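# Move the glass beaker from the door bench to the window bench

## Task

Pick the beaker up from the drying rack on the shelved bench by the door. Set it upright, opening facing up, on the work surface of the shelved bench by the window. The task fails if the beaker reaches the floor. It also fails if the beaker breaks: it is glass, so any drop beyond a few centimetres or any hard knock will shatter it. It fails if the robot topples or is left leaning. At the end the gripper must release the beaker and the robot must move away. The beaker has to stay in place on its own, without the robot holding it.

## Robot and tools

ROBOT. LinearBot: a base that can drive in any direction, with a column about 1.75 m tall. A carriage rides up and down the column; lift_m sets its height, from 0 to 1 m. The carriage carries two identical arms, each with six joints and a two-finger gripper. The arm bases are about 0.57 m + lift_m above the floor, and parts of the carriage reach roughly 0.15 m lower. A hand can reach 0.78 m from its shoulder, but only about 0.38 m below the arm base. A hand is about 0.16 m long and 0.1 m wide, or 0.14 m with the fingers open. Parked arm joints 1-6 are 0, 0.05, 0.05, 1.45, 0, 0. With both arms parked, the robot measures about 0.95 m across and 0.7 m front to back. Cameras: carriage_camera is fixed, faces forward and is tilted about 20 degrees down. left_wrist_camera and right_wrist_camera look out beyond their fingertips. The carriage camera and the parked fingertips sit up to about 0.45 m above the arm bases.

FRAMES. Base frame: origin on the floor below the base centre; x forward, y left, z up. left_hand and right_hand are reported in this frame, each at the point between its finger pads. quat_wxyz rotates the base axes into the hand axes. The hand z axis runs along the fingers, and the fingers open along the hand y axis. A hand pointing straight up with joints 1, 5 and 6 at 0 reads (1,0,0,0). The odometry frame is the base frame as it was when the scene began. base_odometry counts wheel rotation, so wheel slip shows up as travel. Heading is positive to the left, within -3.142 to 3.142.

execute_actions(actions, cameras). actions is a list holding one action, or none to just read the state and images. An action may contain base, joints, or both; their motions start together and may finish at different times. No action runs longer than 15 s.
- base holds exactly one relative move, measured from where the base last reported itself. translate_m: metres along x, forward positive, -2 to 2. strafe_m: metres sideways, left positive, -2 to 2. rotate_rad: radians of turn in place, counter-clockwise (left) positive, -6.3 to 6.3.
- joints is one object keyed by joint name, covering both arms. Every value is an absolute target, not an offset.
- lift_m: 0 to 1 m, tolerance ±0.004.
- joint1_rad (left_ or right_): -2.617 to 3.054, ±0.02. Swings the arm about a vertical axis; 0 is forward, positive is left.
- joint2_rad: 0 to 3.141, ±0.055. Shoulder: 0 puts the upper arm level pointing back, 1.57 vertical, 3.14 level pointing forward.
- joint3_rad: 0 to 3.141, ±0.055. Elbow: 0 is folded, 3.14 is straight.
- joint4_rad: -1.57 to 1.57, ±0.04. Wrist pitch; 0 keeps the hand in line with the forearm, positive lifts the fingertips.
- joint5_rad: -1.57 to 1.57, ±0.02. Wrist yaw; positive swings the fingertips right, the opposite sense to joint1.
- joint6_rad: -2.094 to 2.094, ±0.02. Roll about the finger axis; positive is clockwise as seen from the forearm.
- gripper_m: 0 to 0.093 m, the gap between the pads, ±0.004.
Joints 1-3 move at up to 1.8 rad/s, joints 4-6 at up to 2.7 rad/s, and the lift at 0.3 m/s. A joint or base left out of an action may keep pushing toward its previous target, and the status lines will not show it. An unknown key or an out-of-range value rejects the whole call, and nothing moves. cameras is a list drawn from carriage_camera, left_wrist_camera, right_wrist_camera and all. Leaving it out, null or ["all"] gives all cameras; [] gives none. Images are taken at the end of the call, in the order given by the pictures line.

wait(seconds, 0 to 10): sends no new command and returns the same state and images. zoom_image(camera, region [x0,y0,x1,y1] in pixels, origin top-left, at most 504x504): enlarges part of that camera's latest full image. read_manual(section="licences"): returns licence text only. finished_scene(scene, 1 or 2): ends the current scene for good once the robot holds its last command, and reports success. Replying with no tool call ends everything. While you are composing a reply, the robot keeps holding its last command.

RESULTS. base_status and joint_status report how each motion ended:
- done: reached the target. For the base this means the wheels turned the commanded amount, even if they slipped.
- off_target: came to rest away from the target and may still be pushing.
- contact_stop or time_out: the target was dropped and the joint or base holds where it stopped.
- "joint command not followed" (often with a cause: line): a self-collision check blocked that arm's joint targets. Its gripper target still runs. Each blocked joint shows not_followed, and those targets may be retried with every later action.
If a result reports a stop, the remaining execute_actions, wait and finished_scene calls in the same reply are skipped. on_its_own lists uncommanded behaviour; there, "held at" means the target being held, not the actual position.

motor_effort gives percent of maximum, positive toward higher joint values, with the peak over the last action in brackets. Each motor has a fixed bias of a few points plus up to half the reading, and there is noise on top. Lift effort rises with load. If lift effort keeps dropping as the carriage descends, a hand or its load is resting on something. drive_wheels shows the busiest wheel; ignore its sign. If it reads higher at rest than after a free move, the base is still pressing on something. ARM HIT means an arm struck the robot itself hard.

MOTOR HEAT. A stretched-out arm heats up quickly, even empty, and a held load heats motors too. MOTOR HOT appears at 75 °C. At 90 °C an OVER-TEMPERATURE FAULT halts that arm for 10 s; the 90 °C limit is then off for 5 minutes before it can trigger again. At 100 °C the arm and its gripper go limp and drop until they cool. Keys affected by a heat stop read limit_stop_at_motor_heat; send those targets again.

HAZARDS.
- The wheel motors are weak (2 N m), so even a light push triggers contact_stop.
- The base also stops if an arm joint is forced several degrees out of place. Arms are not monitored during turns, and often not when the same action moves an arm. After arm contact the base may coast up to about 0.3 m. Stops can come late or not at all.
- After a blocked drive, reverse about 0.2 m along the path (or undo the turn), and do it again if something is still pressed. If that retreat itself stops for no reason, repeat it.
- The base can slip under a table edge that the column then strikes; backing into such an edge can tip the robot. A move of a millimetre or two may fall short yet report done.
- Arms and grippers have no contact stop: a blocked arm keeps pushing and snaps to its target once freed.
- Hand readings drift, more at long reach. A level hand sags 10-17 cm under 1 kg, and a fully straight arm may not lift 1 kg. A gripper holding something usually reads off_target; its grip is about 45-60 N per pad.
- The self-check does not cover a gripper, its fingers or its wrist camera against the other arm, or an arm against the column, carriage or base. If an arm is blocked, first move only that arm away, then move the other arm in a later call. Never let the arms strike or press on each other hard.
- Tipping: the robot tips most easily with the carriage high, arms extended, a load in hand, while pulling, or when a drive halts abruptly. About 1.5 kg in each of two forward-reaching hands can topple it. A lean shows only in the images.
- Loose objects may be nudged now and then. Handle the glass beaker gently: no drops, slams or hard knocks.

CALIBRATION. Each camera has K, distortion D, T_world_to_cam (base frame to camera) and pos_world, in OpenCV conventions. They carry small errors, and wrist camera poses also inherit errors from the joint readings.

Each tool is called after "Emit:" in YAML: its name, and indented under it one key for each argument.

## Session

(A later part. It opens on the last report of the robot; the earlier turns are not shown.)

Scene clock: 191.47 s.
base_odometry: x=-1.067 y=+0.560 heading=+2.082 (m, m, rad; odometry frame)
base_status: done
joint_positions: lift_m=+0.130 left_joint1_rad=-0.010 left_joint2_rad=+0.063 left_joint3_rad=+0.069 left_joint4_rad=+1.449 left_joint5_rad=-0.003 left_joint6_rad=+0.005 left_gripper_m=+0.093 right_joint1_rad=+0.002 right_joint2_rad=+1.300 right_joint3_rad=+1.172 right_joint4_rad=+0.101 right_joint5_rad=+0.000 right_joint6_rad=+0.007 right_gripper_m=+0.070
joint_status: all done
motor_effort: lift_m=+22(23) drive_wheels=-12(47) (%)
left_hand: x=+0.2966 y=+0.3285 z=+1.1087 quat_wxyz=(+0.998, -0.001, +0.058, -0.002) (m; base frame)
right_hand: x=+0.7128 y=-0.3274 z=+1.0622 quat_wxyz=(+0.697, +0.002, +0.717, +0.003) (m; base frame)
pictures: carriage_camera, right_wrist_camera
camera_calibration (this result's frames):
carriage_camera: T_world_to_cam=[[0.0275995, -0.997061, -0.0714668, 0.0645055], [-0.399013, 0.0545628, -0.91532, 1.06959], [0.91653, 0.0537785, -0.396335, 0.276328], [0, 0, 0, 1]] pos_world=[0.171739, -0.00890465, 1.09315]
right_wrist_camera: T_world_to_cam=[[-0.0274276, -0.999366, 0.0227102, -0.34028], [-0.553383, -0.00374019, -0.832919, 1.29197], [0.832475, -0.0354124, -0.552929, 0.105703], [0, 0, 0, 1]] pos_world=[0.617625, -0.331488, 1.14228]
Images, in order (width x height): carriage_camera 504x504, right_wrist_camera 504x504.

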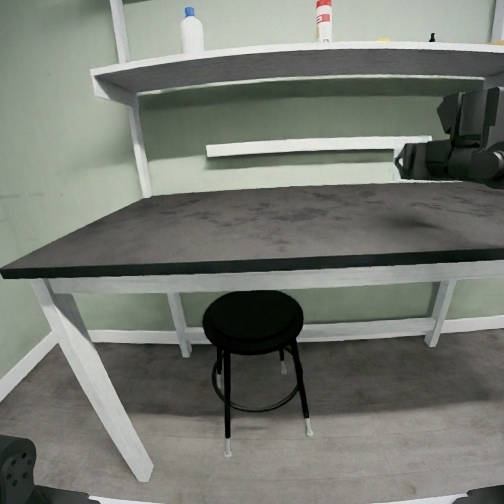

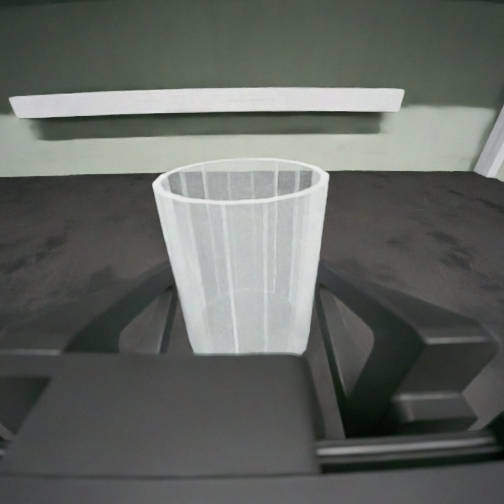

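Emit:
execute_actions:
  actions:
    - {"joints":{"lift_m":0.05}}
  cameras: ["carriage_camera"]

Scene clock: 194.57 s.
base_odometry: x=-1.067 y=+0.560 heading=+2.082 (m, m, rad; odometry frame)
base_status: not commanded
joint_positions: lift_m=+0.050 left_joint1_rad=-0.010 left_joint2_rad=+0.063 left_joint3_rad=+0.069 left_joint4_rad=+1.449 left_joint5_rad=-0.002 left_joint6_rad=+0.005 left_gripper_m=+0.093 right_joint1_rad=+0.002 right_joint2_rad=+1.300 right_joint3_rad=+1.165 right_joint4_rad=+0.101 right_joint5_rad=+0.000 right_joint6_rad=+0.007 right_gripper_m=+0.070
joint_status: all done
motor_effort: lift_m=+22(22) drive_wheels=-10(12) (%)
left_hand: x=+0.2966 y=+0.3283 z=+1.0287 quat_wxyz=(+0.998, -0.001, +0.058, -0.002) (m; base frame)
right_hand: x=+0.7129 y=-0.3274 z=+0.9789 quat_wxyz=(+0.695, +0.002, +0.719, +0.003) (m; base frame)
pictures: carriage_camera
camera_calibration (this result's frames):
carriage_camera: T_world_to_cam=[[0.0275995, -0.997061, -0.0714668, 0.0587886], [-0.399013, 0.0545628, -0.91532, 0.996374], [0.91653, 0.0537785, -0.396335, 0.244624], [0, 0, 0, 1]] pos_world=[0.171739, -0.00890465, 1.01316]
Images, in order (width x height): carriage_camera 504x504.

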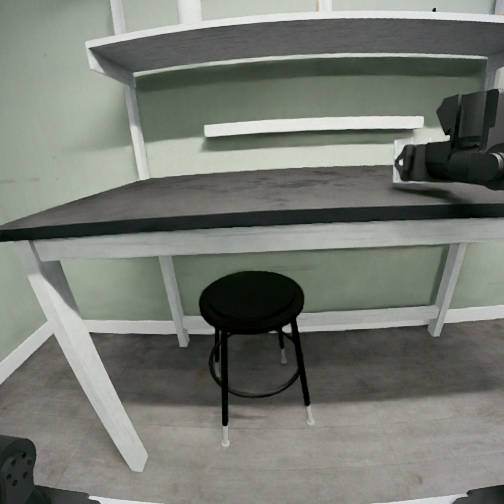

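Emit:
execute_actions:
  actions:
    - {"joints":{"lift_m":0.025}}
  cameras: []

Emit:
execute_actions:
  actions:
    - {"joints":{"right_gripper_m":0.093}}
  cameras: []

Emit:
execute_actions:
  actions:
    - {"base":{"translate_m":-0.35}}
  cameras: ["carriage_camera"]

Scene clock: 199.87 s.
base_odometry: x=-1.067 y=+0.560 heading=+2.082 (m, m, rad; odometry frame)
base_status: not commanded
joint_positions: lift_m=+0.025 left_joint1_rad=-0.010 left_joint2_rad=+0.063 left_joint3_rad=+0.067 left_joint4_rad=+1.449 left_joint5_rad=-0.002 left_joint6_rad=+0.005 left_gripper_m=+0.093 right_joint1_rad=+0.002 right_joint2_rad=+1.300 right_joint3_rad=+1.165 right_joint4_rad=+0.162 right_joint5_rad=+0.000 right_joint6_rad=+0.007 right_gripper_m=+0.070
joint_status: all done
motor_effort: lift_m=+21(21) drive_wheels=-10(10) (%)
left_hand: x=+0.2973 y=+0.3283 z=+1.0032 quat_wxyz=(+0.998, -0.001, +0.059, -0.002) (m; base frame)
right_hand: x=+0.7130 y=-0.3274 z=+0.9691 quat_wxyz=(+0.717, +0.002, +0.697, +0.003) (m; base frame)
pictures: none
No camera images: the call's "cameras" was empty. Leave "cameras" out to get every camera's image.

Scene clock: 200.60 s.
base_odometry: x=-1.067 y=+0.560 heading=+2.082 (m, m, rad; odometry frame)
base_status: not commanded
joint_positions: lift_m=+0.025 left_joint1_rad=-0.010 left_joint2_rad=+0.063 left_joint3_rad=+0.067 left_joint4_rad=+1.449 left_joint5_rad=-0.002 left_joint6_rad=+0.005 left_gripper_m=+0.093 right_joint1_rad=+0.002 right_joint2_rad=+1.300 right_joint3_rad=+1.165 right_joint4_rad=+0.152 right_joint5_rad=+0.000 right_joint6_rad=+0.007 right_gripper_m=+0.093
joint_status: all done
motor_effort: lift_m=+21(21) drive_wheels=-10(10) (%)
left_hand: x=+0.2973 y=+0.3283 z=+1.0032 quat_wxyz=(+0.998, -0.001, +0.059, -0.002) (m; base frame)
right_hand: x=+0.7130 y=-0.3274 z=+0.9665 quat_wxyz=(+0.713, +0.002, +0.701, +0.003) (m; base frame)
pictures: none
No camera images: the call's "cameras" was empty. Leave "cameras" out to get every camera's image.

Scene clock: 203.33 s.
base_odometry: x=-0.896 y=+0.255 heading=+2.080 (m, m, rad; odometry frame)
base_status: done
joint_positions: lift_m=+0.025 left_joint1_rad=-0.010 left_joint2_rad=+0.063 left_joint3_rad=+0.067 left_joint4_rad=+1.447 left_joint5_rad=-0.002 left_joint6_rad=+0.005 left_gripper_m=+0.093 right_joint1_rad=+0.001 right_joint2_rad=+1.300 right_joint3_rad=+1.165 right_joint4_rad=+0.144 right_joint5_rad=+0.000 right_joint6_rad=+0.007 right_gripper_m=+0.093
joint_status: not commanded
motor_effort: lift_m=+20(21) drive_wheels=-13(52) (%)
left_hand: x=+0.2977 y=+0.3283 z=+1.0031 quat_wxyz=(+0.998, -0.001, +0.060, -0.002) (m; base frame)
right_hand: x=+0.7131 y=-0.3276 z=+0.9646 quat_wxyz=(+0.710, +0.002, +0.704, +0.003) (m; base frame)
pictures: carriage_camera
camera_calibration (this result's frames):
carriage_camera: T_world_to_cam=[[0.0275995, -0.997061, -0.0714668, 0.057008], [-0.399013, 0.0545628, -0.91532, 0.973569], [0.91653, 0.0537785, -0.396335, 0.234749], [0, 0, 0, 1]] pos_world=[0.171739, -0.00890465, 0.988241]
Images, in order (width x height): carriage_camera 504x504.

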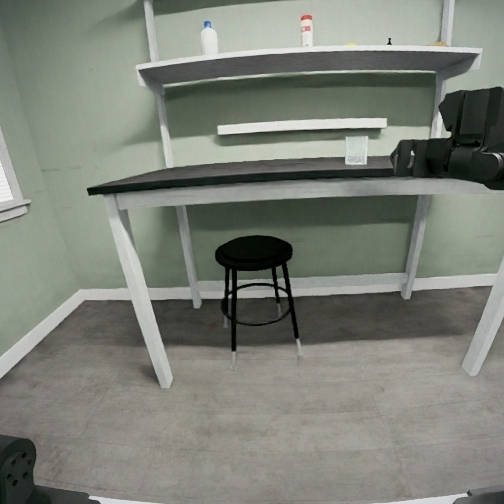

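Emit:
finished_scene:
  scene: 1

The scene is finished: the task was done.


## Next scene

The same job, from a new start.

Emit:
execute_actions:
  actions: []
  cameras: ["carriage_camera"]

Scene clock: 0.00 s.
base_odometry: x=+0.000 y=+0.000 heading=+0.000 (m, m, rad; odometry frame)
base_status: not commanded
joint_positions: lift_m=+0.302 left_joint1_rad=+0.001 left_joint2_rad=+0.040 left_joint3_rad=+0.068 left_joint4_rad=+1.420 left_joint5_rad=+0.043 left_joint6_rad=+0.019 left_gripper_m=+0.095 right_joint1_rad=+0.000 right_joint2_rad=+0.027 right_joint3_rad=+0.058 right_joint4_rad=+1.464 right_joint5_rad=+0.037 right_joint6_rad=-0.014 right_gripper_m=+0.095
joint_status: not commanded
motor_effort: lift_m=+22 drive_wheels=+2 (%)
left_hand: x=+0.2966 y=+0.3209 z=+1.2795 quat_wxyz=(+0.998, +0.022, +0.061, +0.009) (m; base frame)
right_hand: x=+0.2848 y=-0.3346 z=+1.2779 quat_wxyz=(+0.999, +0.018, +0.038, -0.008) (m; base frame)
pictures: carriage_camera
camera_calibration (this result's frames):
carriage_camera: T_world_to_cam=[[0.0275995, -0.997061, -0.0714668, 0.0767926], [-0.399013, 0.0545628, -0.91532, 1.22696], [0.91653, 0.0537785, -0.396335, 0.344469], [0, 0, 0, 1]] pos_world=[0.171739, -0.00890465, 1.26508]
Images, in order (width x height): carriage_camera 504x504.

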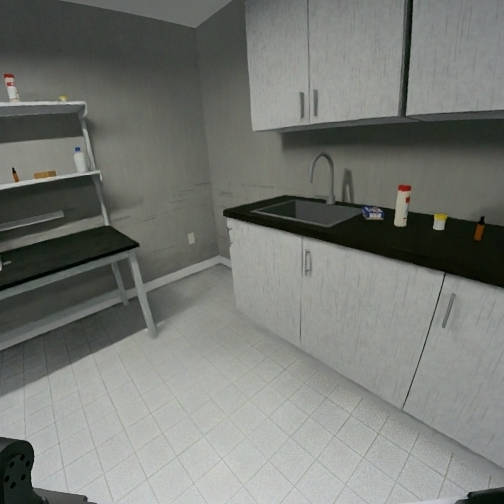

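Emit:
execute_actions:
  actions:
    - {"base":{"rotate_rad":1.0}}
  cameras: ["carriage_camera"]

Scene clock: 3.97 s.
base_odometry: x=+0.000 y=+0.000 heading=+0.998 (m, m, rad; odometry frame)
base_status: done
joint_positions: lift_m=+0.302 left_joint1_rad=+0.001 left_joint2_rad=+0.040 left_joint3_rad=+0.068 left_joint4_rad=+1.420 left_joint5_rad=+0.043 left_joint6_rad=+0.019 left_gripper_m=+0.095 right_joint1_rad=+0.000 right_joint2_rad=+0.027 right_joint3_rad=+0.058 right_joint4_rad=+1.464 right_joint5_rad=+0.037 right_joint6_rad=-0.014 right_gripper_m=+0.095
joint_status: not commanded
motor_effort: lift_m=+22(23) drive_wheels=+19(34) (%)
left_hand: x=+0.2966 y=+0.3209 z=+1.2795 quat_wxyz=(+0.998, +0.022, +0.061, +0.009) (m; base frame)
right_hand: x=+0.2848 y=-0.3346 z=+1.2779 quat_wxyz=(+0.999, +0.018, +0.038, -0.008) (m; base frame)
pictures: carriage_camera
camera_calibration (this result's frames):
carriage_camera: T_world_to_cam=[[0.0275995, -0.997061, -0.0714668, 0.0767926], [-0.399013, 0.0545628, -0.91532, 1.22696], [0.91653, 0.0537785, -0.396335, 0.344469], [0, 0, 0, 1]] pos_world=[0.171739, -0.00890465, 1.26508]
Images, in order (width x height): carriage_camera 504x504.

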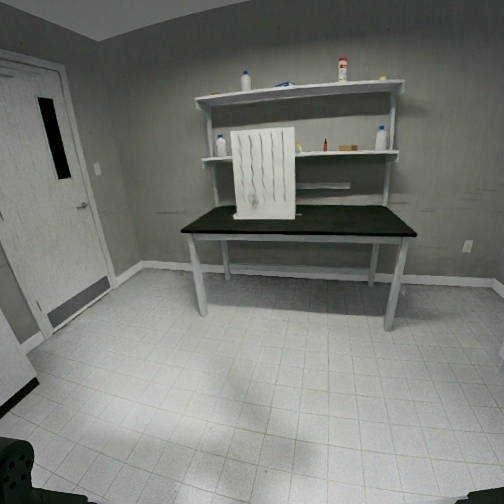

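Emit:
execute_actions:
  actions:
    - {"base":{"rotate_rad":-0.12}}
  cameras: []

Emit:
execute_actions:
  actions:
    - {"base":{"translate_m":0.95},"joints":{"lift_m":0.3,"left_joint2_rad":2.4,"left_joint3_rad":2.4,"left_joint4_rad":-0.75}}
  cameras: ["carriage_camera","left_wrist_camera"]

Scene clock: 8.53 s.
base_odometry: x=+0.000 y=+0.000 heading=+0.880 (m, m, rad; odometry frame)
base_status: done
joint_positions: lift_m=+0.302 left_joint1_rad=+0.001 left_joint2_rad=+0.040 left_joint3_rad=+0.068 left_joint4_rad=+1.420 left_joint5_rad=+0.043 left_joint6_rad=+0.019 left_gripper_m=+0.095 right_joint1_rad=+0.000 right_joint2_rad=+0.027 right_joint3_rad=+0.058 right_joint4_rad=+1.464 right_joint5_rad=+0.037 right_joint6_rad=-0.014 right_gripper_m=+0.095
joint_status: not commanded
motor_effort: lift_m=+22(22) drive_wheels=-16(18) (%)
left_hand: x=+0.2965 y=+0.3209 z=+1.2795 quat_wxyz=(+0.998, +0.022, +0.061, +0.009) (m; base frame)
right_hand: x=+0.2848 y=-0.3346 z=+1.2779 quat_wxyz=(+0.999, +0.018, +0.038, -0.008) (m; base frame)
pictures: none
No camera images: the call's "cameras" was empty. Leave "cameras" out to get every camera's image.

Scene clock: 12.70 s.
base_odometry: x=+0.604 y=+0.734 heading=+0.881 (m, m, rad; odometry frame)
base_status: done
joint_positions: lift_m=+0.300 left_joint1_rad=+0.001 left_joint2_rad=+2.404 left_joint3_rad=+2.371 left_joint4_rad=-0.752 left_joint5_rad=+0.043 left_joint6_rad=+0.019 left_gripper_m=+0.095 right_joint1_rad=+0.000 right_joint2_rad=+0.027 right_joint3_rad=+0.058 right_joint4_rad=+1.464 right_joint5_rad=+0.037 right_joint6_rad=-0.014 right_gripper_m=+0.095
joint_status: all done
motor_effort: lift_m=+21(23) drive_wheels=-13(47) (%)
left_hand: x=+0.9031 y=+0.3216 z=+1.0124 quat_wxyz=(+0.383, +0.016, +0.923, -0.016) (m; base frame)
right_hand: x=+0.2847 y=-0.3346 z=+1.2761 quat_wxyz=(+0.999, +0.018, +0.038, -0.008) (m; base frame)
pictures: carriage_camera, left_wrist_camera
camera_calibration (this result's frames):
carriage_camera: T_world_to_cam=[[0.0275995, -0.997061, -0.0714668, 0.0766603], [-0.399013, 0.0545628, -0.91532, 1.22527], [0.91653, 0.0537785, -0.396335, 0.343735], [0, 0, 0, 1]] pos_world=[0.171739, -0.00890465, 1.26323]
left_wrist_camera: T_world_to_cam=[[-0.0229375, -0.999605, 0.0162306, 0.326679], [-0.988736, 0.0202803, -0.148288, 1.03971], [0.1479, -0.0194491, -0.988811, 0.9968], [0, 0, 0, 1]] pos_world=[0.888067, 0.324851, 1.13452]
Images, in order (width x height): carriage_camera 504x504, left_wrist_camera 504x504.

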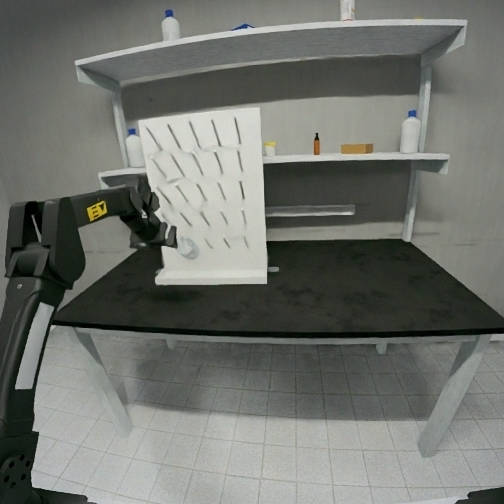

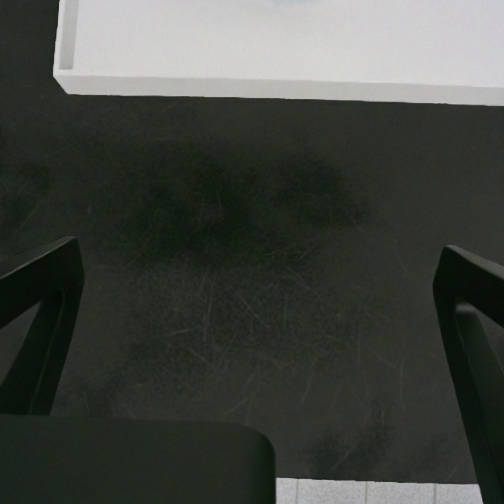

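Emit:
execute_actions:
  actions:
    - {"base":{"translate_m":0.1},"joints":{"lift_m":0.27,"left_joint1_rad":-0.02}}
  cameras: ["left_wrist_camera"]

Scene clock: 16.17 s.
base_odometry: x=+0.667 y=+0.811 heading=+0.883 (m, m, rad; odometry frame)
base_status: done
joint_positions: lift_m=+0.270 left_joint1_rad=-0.013 left_joint2_rad=+2.410 left_joint3_rad=+2.378 left_joint4_rad=-0.758 left_joint5_rad=+0.043 left_joint6_rad=+0.019 left_gripper_m=+0.095 right_joint1_rad=+0.000 right_joint2_rad=+0.027 right_joint3_rad=+0.058 right_joint4_rad=+1.464 right_joint5_rad=+0.037 right_joint6_rad=-0.014 right_gripper_m=+0.095
joint_status: all done
motor_effort: lift_m=+21(22) drive_wheels=-13(44) (%)
left_hand: x=+0.9031 y=+0.3124 z=+0.9807 quat_wxyz=(+0.381, +0.023, +0.924, -0.019) (m; base frame)
right_hand: x=+0.2847 y=-0.3346 z=+1.2460 quat_wxyz=(+0.999, +0.018, +0.038, -0.008) (m; base frame)
pictures: left_wrist_camera
camera_calibration (this result's frames):
left_wrist_camera: T_world_to_cam=[[-0.0373504, -0.999169, 0.0163404, 0.330746], [-0.989007, 0.0346195, -0.143761, 1.02652], [0.143075, -0.0215303, -0.989478, 0.970961], [0, 0, 0, 1]] pos_world=[0.888669, 0.315839, 1.10291]
Images, in order (width x height): left_wrist_camera 504x504.

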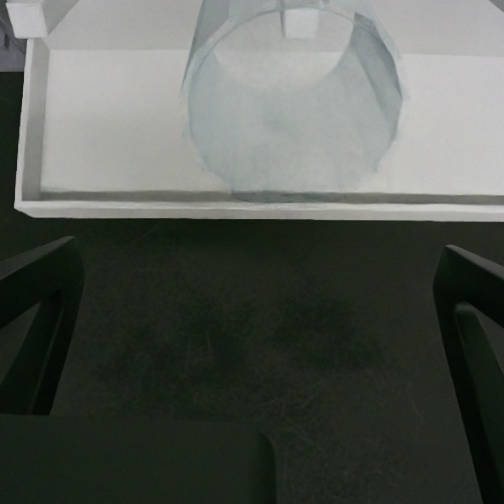

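Emit:
execute_actions:
  actions:
    - {"base":{"translate_m":0.025},"joints":{"left_joint1_rad":-0.035}}
  cameras: []

Emit:
execute_actions:
  actions:
    - {"base":{"translate_m":0.04},"joints":{"lift_m":0.235}}
  cameras: ["left_wrist_camera"]

Emit:
execute_actions:
  actions:
    - {"joints":{"left_gripper_m":0}}
  cameras: []

Scene clock: 21.13 s.
base_odometry: x=+0.683 y=+0.830 heading=+0.884 (m, m, rad; odometry frame)
base_status: done
joint_positions: lift_m=+0.270 left_joint1_rad=-0.029 left_joint2_rad=+2.410 left_joint3_rad=+2.378 left_joint4_rad=-0.758 left_joint5_rad=+0.043 left_joint6_rad=+0.019 left_gripper_m=+0.095 right_joint1_rad=+0.000 right_joint2_rad=+0.027 right_joint3_rad=+0.058 right_joint4_rad=+1.465 right_joint5_rad=+0.037 right_joint6_rad=-0.014 right_gripper_m=+0.095
joint_status: all done
motor_effort: lift_m=+21(22) drive_wheels=-9(44) (%)
left_hand: x=+0.9027 y=+0.3027 z=+0.9806 quat_wxyz=(+0.381, +0.030, +0.924, -0.022) (m; base frame)
right_hand: x=+0.2846 y=-0.3346 z=+1.2460 quat_wxyz=(+0.999, +0.018, +0.038, -0.008) (m; base frame)
pictures: none
No camera images: the call's "cameras" was empty. Leave "cameras" out to get every camera's image.

Scene clock: 22.23 s.
base_odometry: x=+0.708 y=+0.861 heading=+0.886 (m, m, rad; odometry frame)
base_status: done
joint_positions: lift_m=+0.235 left_joint1_rad=-0.031 left_joint2_rad=+2.395 left_joint3_rad=+2.378 left_joint4_rad=-0.824 left_joint5_rad=+0.044 left_joint6_rad=+0.020 left_gripper_m=+0.095 right_joint1_rad=+0.000 right_joint2_rad=+0.027 right_joint3_rad=+0.058 right_joint4_rad=+1.463 right_joint5_rad=+0.037 right_joint6_rad=-0.014 right_gripper_m=+0.095
joint_status: all done
motor_effort: lift_m=+22(23) drive_wheels=+16(42) (%)
left_hand: x=+0.8902 y=+0.3013 z=+0.9432 quat_wxyz=(+0.357, +0.031, +0.933, -0.023) (m; base frame)
right_hand: x=+0.2850 y=-0.3346 z=+1.2110 quat_wxyz=(+0.999, +0.018, +0.039, -0.008) (m; base frame)
pictures: left_wrist_camera
camera_calibration (this result's frames):
left_wrist_camera: T_world_to_cam=[[-0.0555877, -0.998288, 0.01818, 0.334087], [-0.994248, 0.0536748, -0.092687, 0.959542], [0.0915526, -0.0232277, -0.995529, 0.987578], [0, 0, 0, 1]] pos_world=[0.882178, 0.304951, 1.06603]
Images, in order (width x height): left_wrist_camera 504x504.

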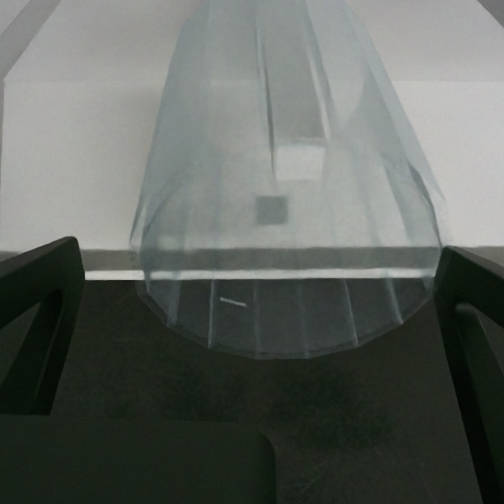

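Scene clock: 22.97 s.
base_odometry: x=+0.708 y=+0.861 heading=+0.886 (m, m, rad; odometry frame)
base_status: not commanded
joint_positions: lift_m=+0.235 left_joint1_rad=-0.031 left_joint2_rad=+2.395 left_joint3_rad=+2.378 left_joint4_rad=-0.824 left_joint5_rad=+0.044 left_joint6_rad=+0.019 left_gripper_m=+0.069 right_joint1_rad=+0.000 right_joint2_rad=+0.027 right_joint3_rad=+0.058 right_joint4_rad=+1.463 right_joint5_rad=+0.037 right_joint6_rad=-0.014 right_gripper_m=+0.095
joint_status: left_gripper_m off_target (ended at +0.069, target +0.000)
motor_effort: lift_m=+21(22) drive_wheels=+16(15) (%)
left_hand: x=+0.8902 y=+0.3013 z=+0.9432 quat_wxyz=(+0.357, +0.031, +0.933, -0.023) (m; base frame)
right_hand: x=+0.2850 y=-0.3346 z=+1.2110 quat_wxyz=(+0.999, +0.018, +0.039, -0.008) (m; base frame)
pictures: none
No camera images: the call's "cameras" was empty. Leave "cameras" out to get every camera's image.

Repeat the handoff.

Emit:
execute_actions:
  actions:
    - {"base":{"translate_m":-0.13},"joints":{"lift_m":0.36,"left_joint4_rad":-0.83}}
  cameras: ["left_wrist_camera"]

Emit:
execute_actions:
  actions:
    - {"base":{"translate_m":-0.3},"joints":{"left_joint1_rad":-0.9,"left_joint2_rad":2.02,"left_joint3_rad":2.1,"left_joint4_rad":-0.15,"left_joint5_rad":0}}
  cameras: []

Emit:
execute_actions:
  actions:
    - {"joints":{"right_joint1_rad":-0.1,"right_joint2_rad":1.3,"right_joint3_rad":1.16,"right_joint4_rad":0.14,"right_joint5_rad":-0.77,"right_joint6_rad":1.57}}
  cameras: ["carriage_camera","right_wrist_camera"]

Scene clock: 30.30 s.
base_odometry: x=+0.626 y=+0.761 heading=+0.886 (m, m, rad; odometry frame)
base_status: done
joint_positions: lift_m=+0.360 left_joint1_rad=-0.032 left_joint2_rad=+2.413 left_joint3_rad=+2.378 left_joint4_rad=-0.850 left_joint5_rad=+0.046 left_joint6_rad=+0.019 left_gripper_m=+0.069 right_joint1_rad=+0.000 right_joint2_rad=+0.027 right_joint3_rad=+0.058 right_joint4_rad=+1.462 right_joint5_rad=+0.037 right_joint6_rad=-0.014 right_gripper_m=+0.095
joint_status: all done
motor_effort: lift_m=+23(28) drive_wheels=+9(40) (%)
left_hand: x=+0.8859 y=+0.3002 z=+1.0530 quat_wxyz=(+0.336, +0.032, +0.941, -0.024) (m; base frame)
right_hand: x=+0.2854 y=-0.3346 z=+1.3358 quat_wxyz=(+0.999, +0.018, +0.039, -0.008) (m; base frame)
pictures: left_wrist_camera
camera_calibration (this result's frames):
left_wrist_camera: T_world_to_cam=[[-0.0571848, -0.998143, 0.0209803, 0.329137], [-0.99726, 0.056121, -0.0482035, 0.920648], [0.0469366, -0.0236793, -0.998617, 1.14019], [0, 0, 0, 1]] pos_world=[0.88343, 0.303857, 1.17609]
Images, in order (width x height): left_wrist_camera 504x504.

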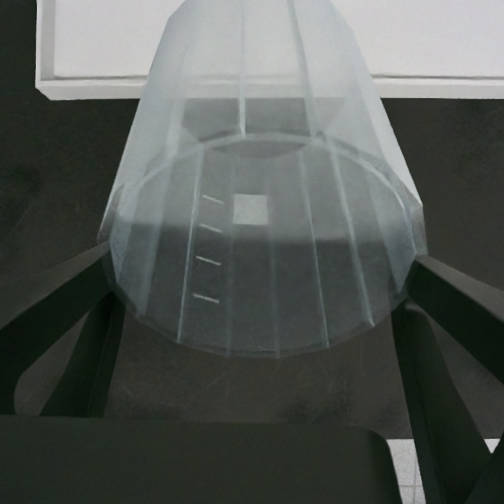

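Scene clock: 32.77 s.
base_odometry: x=+0.436 y=+0.528 heading=+0.887 (m, m, rad; odometry frame)
base_status: done
joint_positions: lift_m=+0.360 left_joint1_rad=-0.901 left_joint2_rad=+2.031 left_joint3_rad=+2.120 left_joint4_rad=-0.180 left_joint5_rad=+0.006 left_joint6_rad=+0.019 left_gripper_m=+0.069 right_joint1_rad=+0.000 right_joint2_rad=+0.027 right_joint3_rad=+0.058 right_joint4_rad=+1.462 right_joint5_rad=+0.037 right_joint6_rad=-0.014 right_gripper_m=+0.095
joint_status: all done
motor_effort: lift_m=+23(23) drive_wheels=-11(43) (%)
left_hand: x=+0.6514 y=-0.1594 z=+1.3117 quat_wxyz=(+0.609, +0.330, +0.661, -0.290) (m; base frame)
right_hand: x=+0.2854 y=-0.3346 z=+1.3358 quat_wxyz=(+0.999, +0.018, +0.039, -0.008) (m; base frame)
pictures: none
No camera images: the call's "cameras" was empty. Leave "cameras" out to get every camera's image.

Scene clock: 34.50 s.
base_odometry: x=+0.436 y=+0.528 heading=+0.887 (m, m, rad; odometry frame)
base_status: not commanded
joint_positions: lift_m=+0.360 left_joint1_rad=-0.901 left_joint2_rad=+2.031 left_joint3_rad=+2.113 left_joint4_rad=-0.188 left_joint5_rad=-0.001 left_joint6_rad=+0.019 left_gripper_m=+0.069 right_joint1_rad=-0.094 right_joint2_rad=+1.295 right_joint3_rad=+1.134 right_joint4_rad=+0.144 right_joint5_rad=-0.764 right_joint6_rad=+1.563 right_gripper_m=+0.095
joint_status: all done
motor_effort: lift_m=+23(23) drive_wheels=-11(12) (%)
left_hand: x=+0.6527 y=-0.1586 z=+1.3068 quat_wxyz=(+0.605, +0.330, +0.666, -0.285) (m; base frame)
right_hand: x=+0.6740 y=-0.2470 z=+1.2867 quat_wxyz=(+0.304, +0.311, +0.640, +0.633) (m; base frame)
pictures: carriage_camera, right_wrist_camera
camera_calibration (this result's frames):
carriage_camera: T_world_to_cam=[[0.0275995, -0.997061, -0.0714668, 0.080934], [-0.399013, 0.0545628, -0.91532, 1.28], [0.91653, 0.0537785, -0.396335, 0.367436], [0, 0, 0, 1]] pos_world=[0.171739, -0.00890465, 1.32303]
right_wrist_camera: T_world_to_cam=[[-0.0179111, -0.0460647, -0.998778, 1.27729], [-0.942576, 0.33399, 0.00149931, 0.72981], [0.333512, 0.94145, -0.0494016, 0.194657], [0, 0, 0, 1]] pos_world=[0.645858, -0.36817, 1.28425]
Images, in order (width x height): carriage_camera 504x504, right_wrist_camera 504x504.

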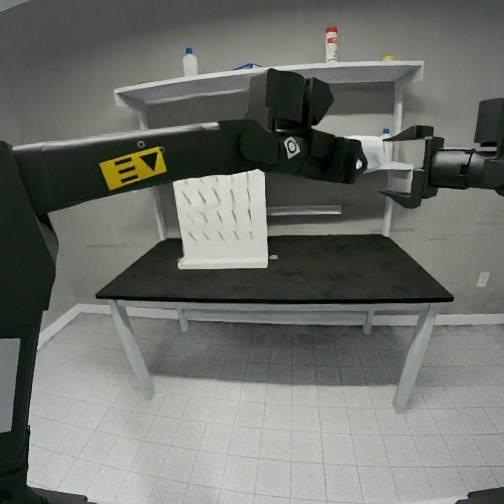

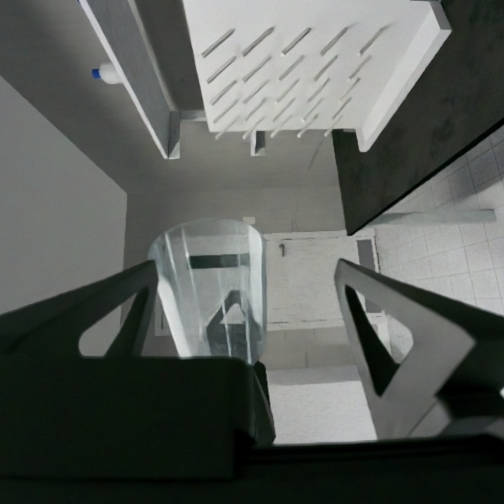

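Raise right ~2.5 cm, then move in.

Emit:
execute_actions:
  actions:
    - {"joints":{"right_joint3_rad":1.25,"right_joint4_rad":0.05}}
  cameras: []

Emit:
execute_actions:
  actions:
    - {"joints":{"right_joint1_rad":0.1,"right_joint5_rad":-0.57}}
  cameras: ["carriage_camera","right_wrist_camera"]

Scene clock: 38.03 s.
base_odometry: x=+0.436 y=+0.528 heading=+0.887 (m, m, rad; odometry frame)
base_status: not commanded
joint_positions: lift_m=+0.360 left_joint1_rad=-0.901 left_joint2_rad=+2.031 left_joint3_rad=+2.113 left_joint4_rad=-0.188 left_joint5_rad=-0.001 left_joint6_rad=+0.019 left_gripper_m=+0.069 right_joint1_rad=-0.094 right_joint2_rad=+1.295 right_joint3_rad=+1.235 right_joint4_rad=+0.057 right_joint5_rad=-0.764 right_joint6_rad=+1.563 right_gripper_m=+0.095
joint_status: all done
motor_effort: lift_m=+23(23) drive_wheels=-10(10) (%)
left_hand: x=+0.6527 y=-0.1586 z=+1.3068 quat_wxyz=(+0.605, +0.330, +0.666, -0.285) (m; base frame)
right_hand: x=+0.6707 y=-0.2467 z=+1.3150 quat_wxyz=(+0.309, +0.306, +0.638, +0.635) (m; base frame)
pictures: none
No camera images: the call's "cameras" was empty. Leave "cameras" out to get every camera's image.

Scene clock: 38.83 s.
base_odometry: x=+0.436 y=+0.528 heading=+0.887 (m, m, rad; odometry frame)
base_status: not commanded
joint_positions: lift_m=+0.360 left_joint1_rad=-0.901 left_joint2_rad=+2.031 left_joint3_rad=+2.113 left_joint4_rad=-0.188 left_joint5_rad=-0.001 left_joint6_rad=+0.019 left_gripper_m=+0.069 right_joint1_rad=+0.099 right_joint2_rad=+1.295 right_joint3_rad=+1.235 right_joint4_rad=+0.057 right_joint5_rad=-0.579 right_joint6_rad=+1.563 right_gripper_m=+0.095
joint_status: all done
motor_effort: lift_m=+23(23) drive_wheels=-10(9) (%)
left_hand: x=+0.6527 y=-0.1586 z=+1.3068 quat_wxyz=(+0.605, +0.330, +0.666, -0.285) (m; base frame)
right_hand: x=+0.6698 y=-0.1938 z=+1.3149 quat_wxyz=(+0.307, +0.304, +0.639, +0.636) (m; base frame)
pictures: carriage_camera, right_wrist_camera
camera_calibration (this result's frames):
carriage_camera: T_world_to_cam=[[0.0275995, -0.997061, -0.0714668, 0.080934], [-0.399013, 0.0545628, -0.91532, 1.28], [0.91653, 0.0537785, -0.396335, 0.367436], [0, 0, 0, 1]] pos_world=[0.171739, -0.00890465, 1.32303]
right_wrist_camera: T_world_to_cam=[[-0.00302606, -0.047662, -0.998859, 1.29773], [-0.944765, 0.3275, -0.0127649, 0.72706], [0.327735, 0.943648, -0.0460204, 0.147192], [0, 0, 0, 1]] pos_world=[0.642588, -0.315157, 1.3123]
Images, in order (width x height): carriage_camera 504x504, right_wrist_camera 504x504.

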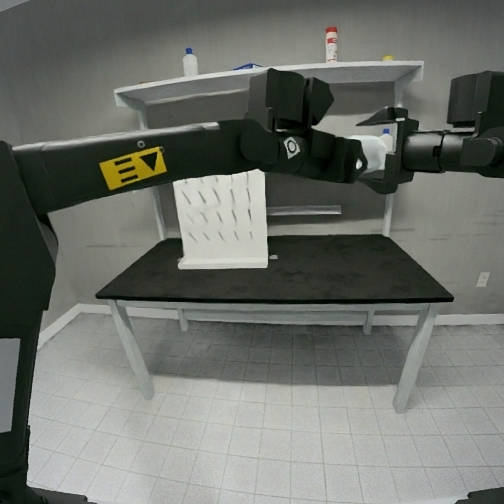

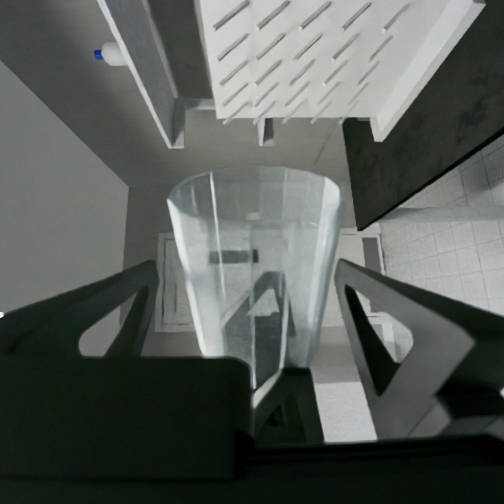

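Emit:
execute_actions:
  actions:
    - {"joints":{"right_gripper_m":0}}
  cameras: []

Emit:
execute_actions:
  actions:
    - {"joints":{"left_gripper_m":0.093}}
  cameras: []

Emit:
execute_actions:
  actions:
    - {"joints":{"left_joint2_rad":1.4,"left_joint3_rad":1.4}}
  cameras: []

Emit:
execute_actions:
  actions:
    - {"base":{"rotate_rad":-3.1},"joints":{"left_joint1_rad":0,"left_joint2_rad":0.05,"left_joint3_rad":0.05,"left_joint4_rad":1.45,"right_joint1_rad":0,"right_joint5_rad":0,"right_joint6_rad":0}}
  cameras: ["carriage_camera"]

Scene clock: 45.17 s.
base_odometry: x=+0.436 y=+0.528 heading=+0.887 (m, m, rad; odometry frame)
base_status: not commanded
joint_positions: lift_m=+0.360 left_joint1_rad=-0.901 left_joint2_rad=+2.031 left_joint3_rad=+2.113 left_joint4_rad=-0.178 left_joint5_rad=+0.000 left_joint6_rad=+0.018 left_gripper_m=+0.069 right_joint1_rad=+0.099 right_joint2_rad=+1.295 right_joint3_rad=+1.235 right_joint4_rad=+0.048 right_joint5_rad=-0.575 right_joint6_rad=+1.565 right_gripper_m=+0.070
joint_status: right_gripper_m off_target (ended at +0.070, target +0.000)
motor_effort: lift_m=+23(23) drive_wheels=-9(10) (%)
left_hand: x=+0.6527 y=-0.1589 z=+1.3093 quat_wxyz=(+0.608, +0.328, +0.663, -0.287) (m; base frame)
right_hand: x=+0.6702 y=-0.1943 z=+1.3129 quat_wxyz=(+0.305, +0.308, +0.640, +0.634) (m; base frame)
pictures: none
No camera images: the call's "cameras" was empty. Leave "cameras" out to get every camera's image.

Scene clock: 45.90 s.
base_odometry: x=+0.436 y=+0.528 heading=+0.887 (m, m, rad; odometry frame)
base_status: not commanded
joint_positions: lift_m=+0.360 left_joint1_rad=-0.901 left_joint2_rad=+2.031 left_joint3_rad=+2.113 left_joint4_rad=-0.169 left_joint5_rad=+0.000 left_joint6_rad=+0.018 left_gripper_m=+0.093 right_joint1_rad=+0.099 right_joint2_rad=+1.295 right_joint3_rad=+1.235 right_joint4_rad=+0.035 right_joint5_rad=-0.574 right_joint6_rad=+1.565 right_gripper_m=+0.070
joint_status: all done
motor_effort: lift_m=+23(23) drive_wheels=-9(9) (%)
left_hand: x=+0.6528 y=-0.1590 z=+1.3113 quat_wxyz=(+0.611, +0.327, +0.661, -0.289) (m; base frame)
right_hand: x=+0.6702 y=-0.1943 z=+1.3101 quat_wxyz=(+0.301, +0.312, +0.643, +0.632) (m; base frame)
pictures: none
No camera images: the call's "cameras" was empty. Leave "cameras" out to get every camera's image.

Scene clock: 47.17 s.
base_odometry: x=+0.436 y=+0.528 heading=+0.887 (m, m, rad; odometry frame)
base_status: not commanded
joint_positions: lift_m=+0.360 left_joint1_rad=-0.901 left_joint2_rad=+1.408 left_joint3_rad=+1.413 left_joint4_rad=-0.161 left_joint5_rad=+0.000 left_joint6_rad=+0.018 left_gripper_m=+0.093 right_joint1_rad=+0.099 right_joint2_rad=+1.295 right_joint3_rad=+1.235 right_joint4_rad=+0.032 right_joint5_rad=-0.574 right_joint6_rad=+1.565 right_gripper_m=+0.070
joint_status: all done
motor_effort: lift_m=+23(23) drive_wheels=-8(9) (%)
left_hand: x=+0.5555 y=-0.0362 z=+1.3002 quat_wxyz=(+0.588, +0.337, +0.681, -0.278) (m; base frame)
right_hand: x=+0.6702 y=-0.1943 z=+1.3094 quat_wxyz=(+0.300, +0.313, +0.643, +0.631) (m; base frame)
pictures: none
No camera images: the call's "cameras" was empty. Leave "cameras" out to get every camera's image.

Scene clock: 51.40 s.
base_odometry: x=+0.437 y=+0.529 heading=-2.211 (m, m, rad; odometry frame)
base_status: done
joint_positions: lift_m=+0.360 left_joint1_rad=-0.008 left_joint2_rad=+0.063 left_joint3_rad=+0.069 left_joint4_rad=+1.445 left_joint5_rad=-0.003 left_joint6_rad=+0.018 left_gripper_m=+0.093 right_joint1_rad=-0.002 right_joint2_rad=+1.307 right_joint3_rad=+1.235 right_joint4_rad=+0.024 right_joint5_rad=+0.000 right_joint6_rad=+0.007 right_gripper_m=+0.070
joint_status: all done
motor_effort: lift_m=+23(23) drive_wheels=+18(50) (%)
left_hand: x=+0.2974 y=+0.3284 z=+1.3386 quat_wxyz=(+0.998, -0.001, +0.060, +0.005) (m; base frame)
right_hand: x=+0.7124 y=-0.3291 z=+1.3016 quat_wxyz=(+0.690, +0.003, +0.724, +0.002) (m; base frame)
pictures: carriage_camera
camera_calibration (this result's frames):
carriage_camera: T_world_to_cam=[[0.0275995, -0.997061, -0.0714668, 0.080934], [-0.399013, 0.0545628, -0.91532, 1.28], [0.91653, 0.0537785, -0.396335, 0.367436], [0, 0, 0, 1]] pos_world=[0.171739, -0.00890465, 1.32303]
Images, in order (width x height): carriage_camera 504x504.

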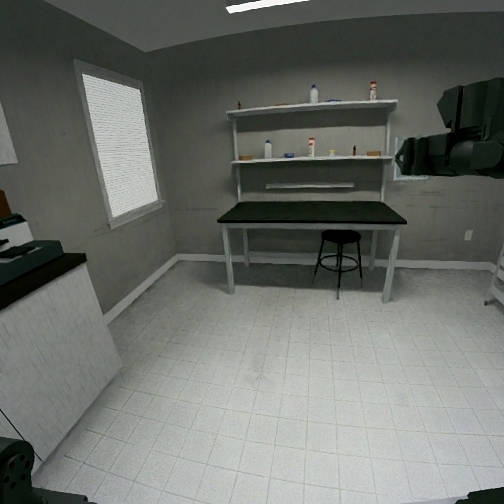

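Emit:
execute_actions:
  actions:
    - {"base":{"translate_m":1.5},"joints":{"right_joint2_rad":2.4,"right_joint3_rad":2.4,"right_joint4_rad":0.06}}
  cameras: ["carriage_camera","right_wrist_camera"]

Scene clock: 59.87 s.
base_odometry: x=-0.462 y=-0.673 heading=-2.212 (m, m, rad; odometry frame)
base_status: done
joint_positions: lift_m=+0.360 left_joint1_rad=-0.008 left_joint2_rad=+0.063 left_joint3_rad=+0.069 left_joint4_rad=+1.448 left_joint5_rad=-0.003 left_joint6_rad=+0.018 left_gripper_m=+0.093 right_joint1_rad=-0.002 right_joint2_rad=+2.414 right_joint3_rad=+2.373 right_joint4_rad=+0.022 right_joint5_rad=+0.000 right_joint6_rad=+0.007 right_gripper_m=+0.070
joint_status: all done
motor_effort: lift_m=+24(23) drive_wheels=-11(50) (%)
left_hand: x=+0.2967 y=+0.3284 z=+1.3386 quat_wxyz=(+0.998, -0.001, +0.058, +0.005) (m; base frame)
right_hand: x=+0.9773 y=-0.3297 z=+1.2369 quat_wxyz=(+0.700, +0.003, +0.714, +0.002) (m; base frame)
pictures: carriage_camera, right_wrist_camera
camera_calibration (this result's frames):
carriage_camera: T_world_to_cam=[[0.0275995, -0.997061, -0.0714668, 0.080934], [-0.399013, 0.0545628, -0.91532, 1.28], [0.91653, 0.0537785, -0.396335, 0.367436], [0, 0, 0, 1]] pos_world=[0.171739, -0.00890465, 1.32303]
right_wrist_camera: T_world_to_cam=[[-0.0314207, -0.999253, 0.0224764, -0.335031], [-0.546703, -0.0016435, -0.837325, 1.58343], [0.836737, -0.0385973, -0.546243, -0.0314463], [0, 0, 0, 1]] pos_world=[0.881453, -0.333392, 1.3162]
Images, in order (width x height): carriage_camera 504x504, right_wrist_camera 504x504.

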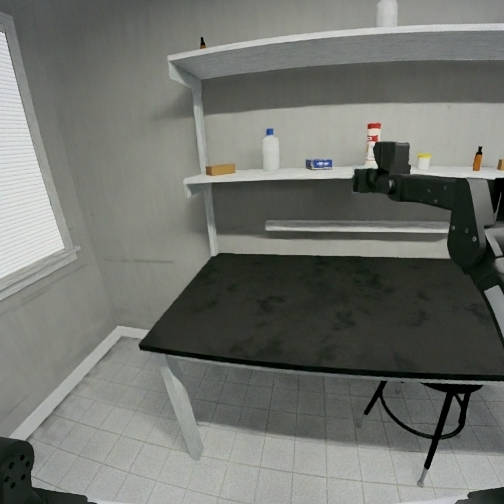

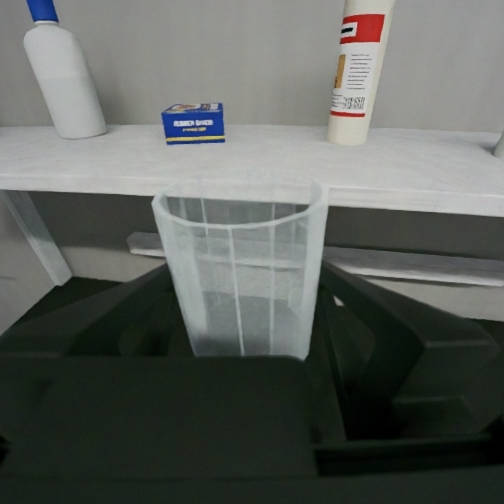

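Emit:
execute_actions:
  actions:
    - {"base":{"translate_m":-0.1},"joints":{"lift_m":0.03}}
  cameras: ["carriage_camera"]

Scene clock: 63.63 s.
base_odometry: x=-0.402 y=-0.593 heading=-2.212 (m, m, rad; odometry frame)
base_status: done
joint_positions: lift_m=+0.030 left_joint1_rad=-0.008 left_joint2_rad=+0.063 left_joint3_rad=+0.069 left_joint4_rad=+1.448 left_joint5_rad=-0.003 left_joint6_rad=+0.018 left_gripper_m=+0.093 right_joint1_rad=-0.001 right_joint2_rad=+2.418 right_joint3_rad=+2.378 right_joint4_rad=+0.020 right_joint5_rad=+0.000 right_joint6_rad=+0.007 right_gripper_m=+0.070
joint_status: all done
motor_effort: lift_m=+22(22) drive_wheels=-12(42) (%)
left_hand: x=+0.2967 y=+0.3284 z=+1.0088 quat_wxyz=(+0.998, -0.001, +0.058, +0.005) (m; base frame)
right_hand: x=+0.9778 y=-0.3289 z=+0.9065 quat_wxyz=(+0.700, +0.003, +0.714, +0.002) (m; base frame)
pictures: carriage_camera
camera_calibration (this result's frames):
carriage_camera: T_world_to_cam=[[0.0275995, -0.997061, -0.0714668, 0.0573594], [-0.399013, 0.0545628, -0.91532, 0.97807], [0.91653, 0.0537785, -0.396335, 0.236698], [0, 0, 0, 1]] pos_world=[0.171739, -0.00890465, 0.993158]
Images, in order (width x height): carriage_camera 504x504.

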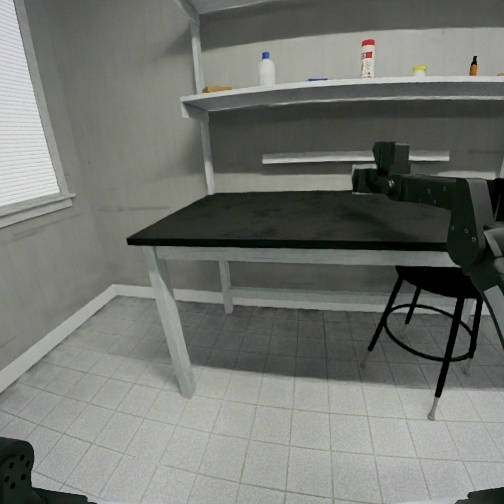

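Emit:
execute_actions:
  actions:
    - {"joints":{"lift_m":0.0,"right_joint2_rad":2.65,"right_joint3_rad":2.65}}
  cameras: ["carriage_camera"]

Scene clock: 66.70 s.
base_odometry: x=-0.402 y=-0.593 heading=-2.212 (m, m, rad; odometry frame)
base_status: not commanded
joint_positions: lift_m=+0.002 left_joint1_rad=-0.008 left_joint2_rad=+0.063 left_joint3_rad=+0.067 left_joint4_rad=+1.448 left_joint5_rad=-0.002 left_joint6_rad=+0.018 left_gripper_m=+0.093 right_joint1_rad=-0.001 right_joint2_rad=+2.659 right_joint3_rad=+2.620 right_joint4_rad=+0.050 right_joint5_rad=+0.000 right_joint6_rad=+0.009 right_gripper_m=+0.070
joint_status: all done
joint sent to its limit — the command would take lift_m past its lower limit, so that joint was sent only as far as its limit.
motor_effort: lift_m=+21(21) drive_wheels=-11(12) (%)
left_hand: x=+0.2974 y=+0.3284 z=+0.9802 quat_wxyz=(+0.998, +0.000, +0.059, +0.005) (m; base frame)
right_hand: x=+1.0139 y=-0.3289 z=+0.8342 quat_wxyz=(+0.711, +0.003, +0.703, +0.003) (m; base frame)
pictures: carriage_camera
camera_calibration (this result's frames):
carriage_camera: T_world_to_cam=[[0.0275995, -0.997061, -0.0714668, 0.0553605], [-0.399013, 0.0545628, -0.91532, 0.952468], [0.91653, 0.0537785, -0.396335, 0.225612], [0, 0, 0, 1]] pos_world=[0.171739, -0.00890465, 0.965188]
Images, in order (width x height): carriage_camera 504x504.

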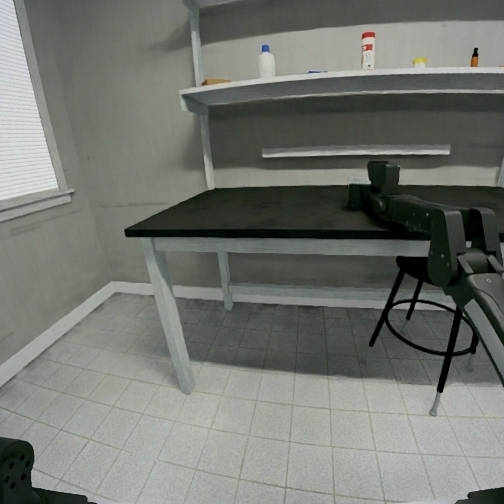

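j4 rose: contact. Release.

Emit:
execute_actions:
  actions:
    - {"joints":{"right_gripper_m":0.093}}
  cameras: []

Emit:
execute_actions:
  actions:
    - {"base":{"translate_m":-0.4},"joints":{"lift_m":0.02}}
  cameras: ["carriage_camera"]

Scene clock: 70.83 s.
base_odometry: x=-0.402 y=-0.593 heading=-2.212 (m, m, rad; odometry frame)
base_status: not commanded
joint_positions: lift_m=+0.002 left_joint1_rad=-0.008 left_joint2_rad=+0.063 left_joint3_rad=+0.067 left_joint4_rad=+1.448 left_joint5_rad=-0.002 left_joint6_rad=+0.018 left_gripper_m=+0.093 right_joint1_rad=-0.001 right_joint2_rad=+2.659 right_joint3_rad=+2.620 right_joint4_rad=+0.050 right_joint5_rad=+0.000 right_joint6_rad=+0.008 right_gripper_m=+0.093
joint_status: all done
motor_effort: lift_m=+21(22) drive_wheels=-11(11) (%)
left_hand: x=+0.2974 y=+0.3284 z=+0.9802 quat_wxyz=(+0.998, +0.000, +0.059, +0.005) (m; base frame)
right_hand: x=+1.0139 y=-0.3289 z=+0.8342 quat_wxyz=(+0.711, +0.003, +0.703, +0.003) (m; base frame)
pictures: none
No camera images: the call's "cameras" was empty. Leave "cameras" out to get every camera's image.

Scene clock: 73.73 s.
base_odometry: x=-0.162 y=-0.273 heading=-2.213 (m, m, rad; odometry frame)
base_status: done
joint_positions: lift_m=+0.020 left_joint1_rad=-0.008 left_joint2_rad=+0.063 left_joint3_rad=+0.067 left_joint4_rad=+1.447 left_joint5_rad=-0.002 left_joint6_rad=+0.018 left_gripper_m=+0.093 right_joint1_rad=-0.001 right_joint2_rad=+2.656 right_joint3_rad=+2.634 right_joint4_rad=+0.055 right_joint5_rad=+0.000 right_joint6_rad=+0.008 right_gripper_m=+0.093
joint_status: all done
motor_effort: lift_m=+23(29) drive_wheels=-13(43) (%)
left_hand: x=+0.2978 y=+0.3284 z=+0.9979 quat_wxyz=(+0.998, +0.000, +0.060, +0.005) (m; base frame)
right_hand: x=+1.0125 y=-0.3286 z=+0.8621 quat_wxyz=(+0.719, +0.003, +0.695, +0.003) (m; base frame)
pictures: carriage_camera
camera_calibration (this result's frames):
carriage_camera: T_world_to_cam=[[0.0275995, -0.997061, -0.0714668, 0.0566397], [-0.399013, 0.0545628, -0.91532, 0.968852], [0.91653, 0.0537785, -0.396335, 0.232707], [0, 0, 0, 1]] pos_world=[0.171739, -0.00890465, 0.983087]
Images, in order (width x height): carriage_camera 504x504.

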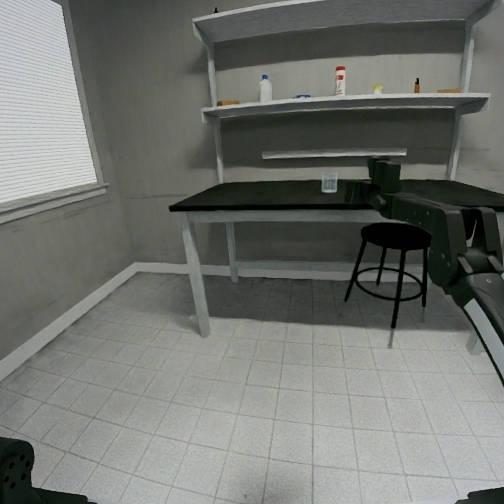

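Emit:
finished_scene:
  scene: 2

The scene is finished: the task was done.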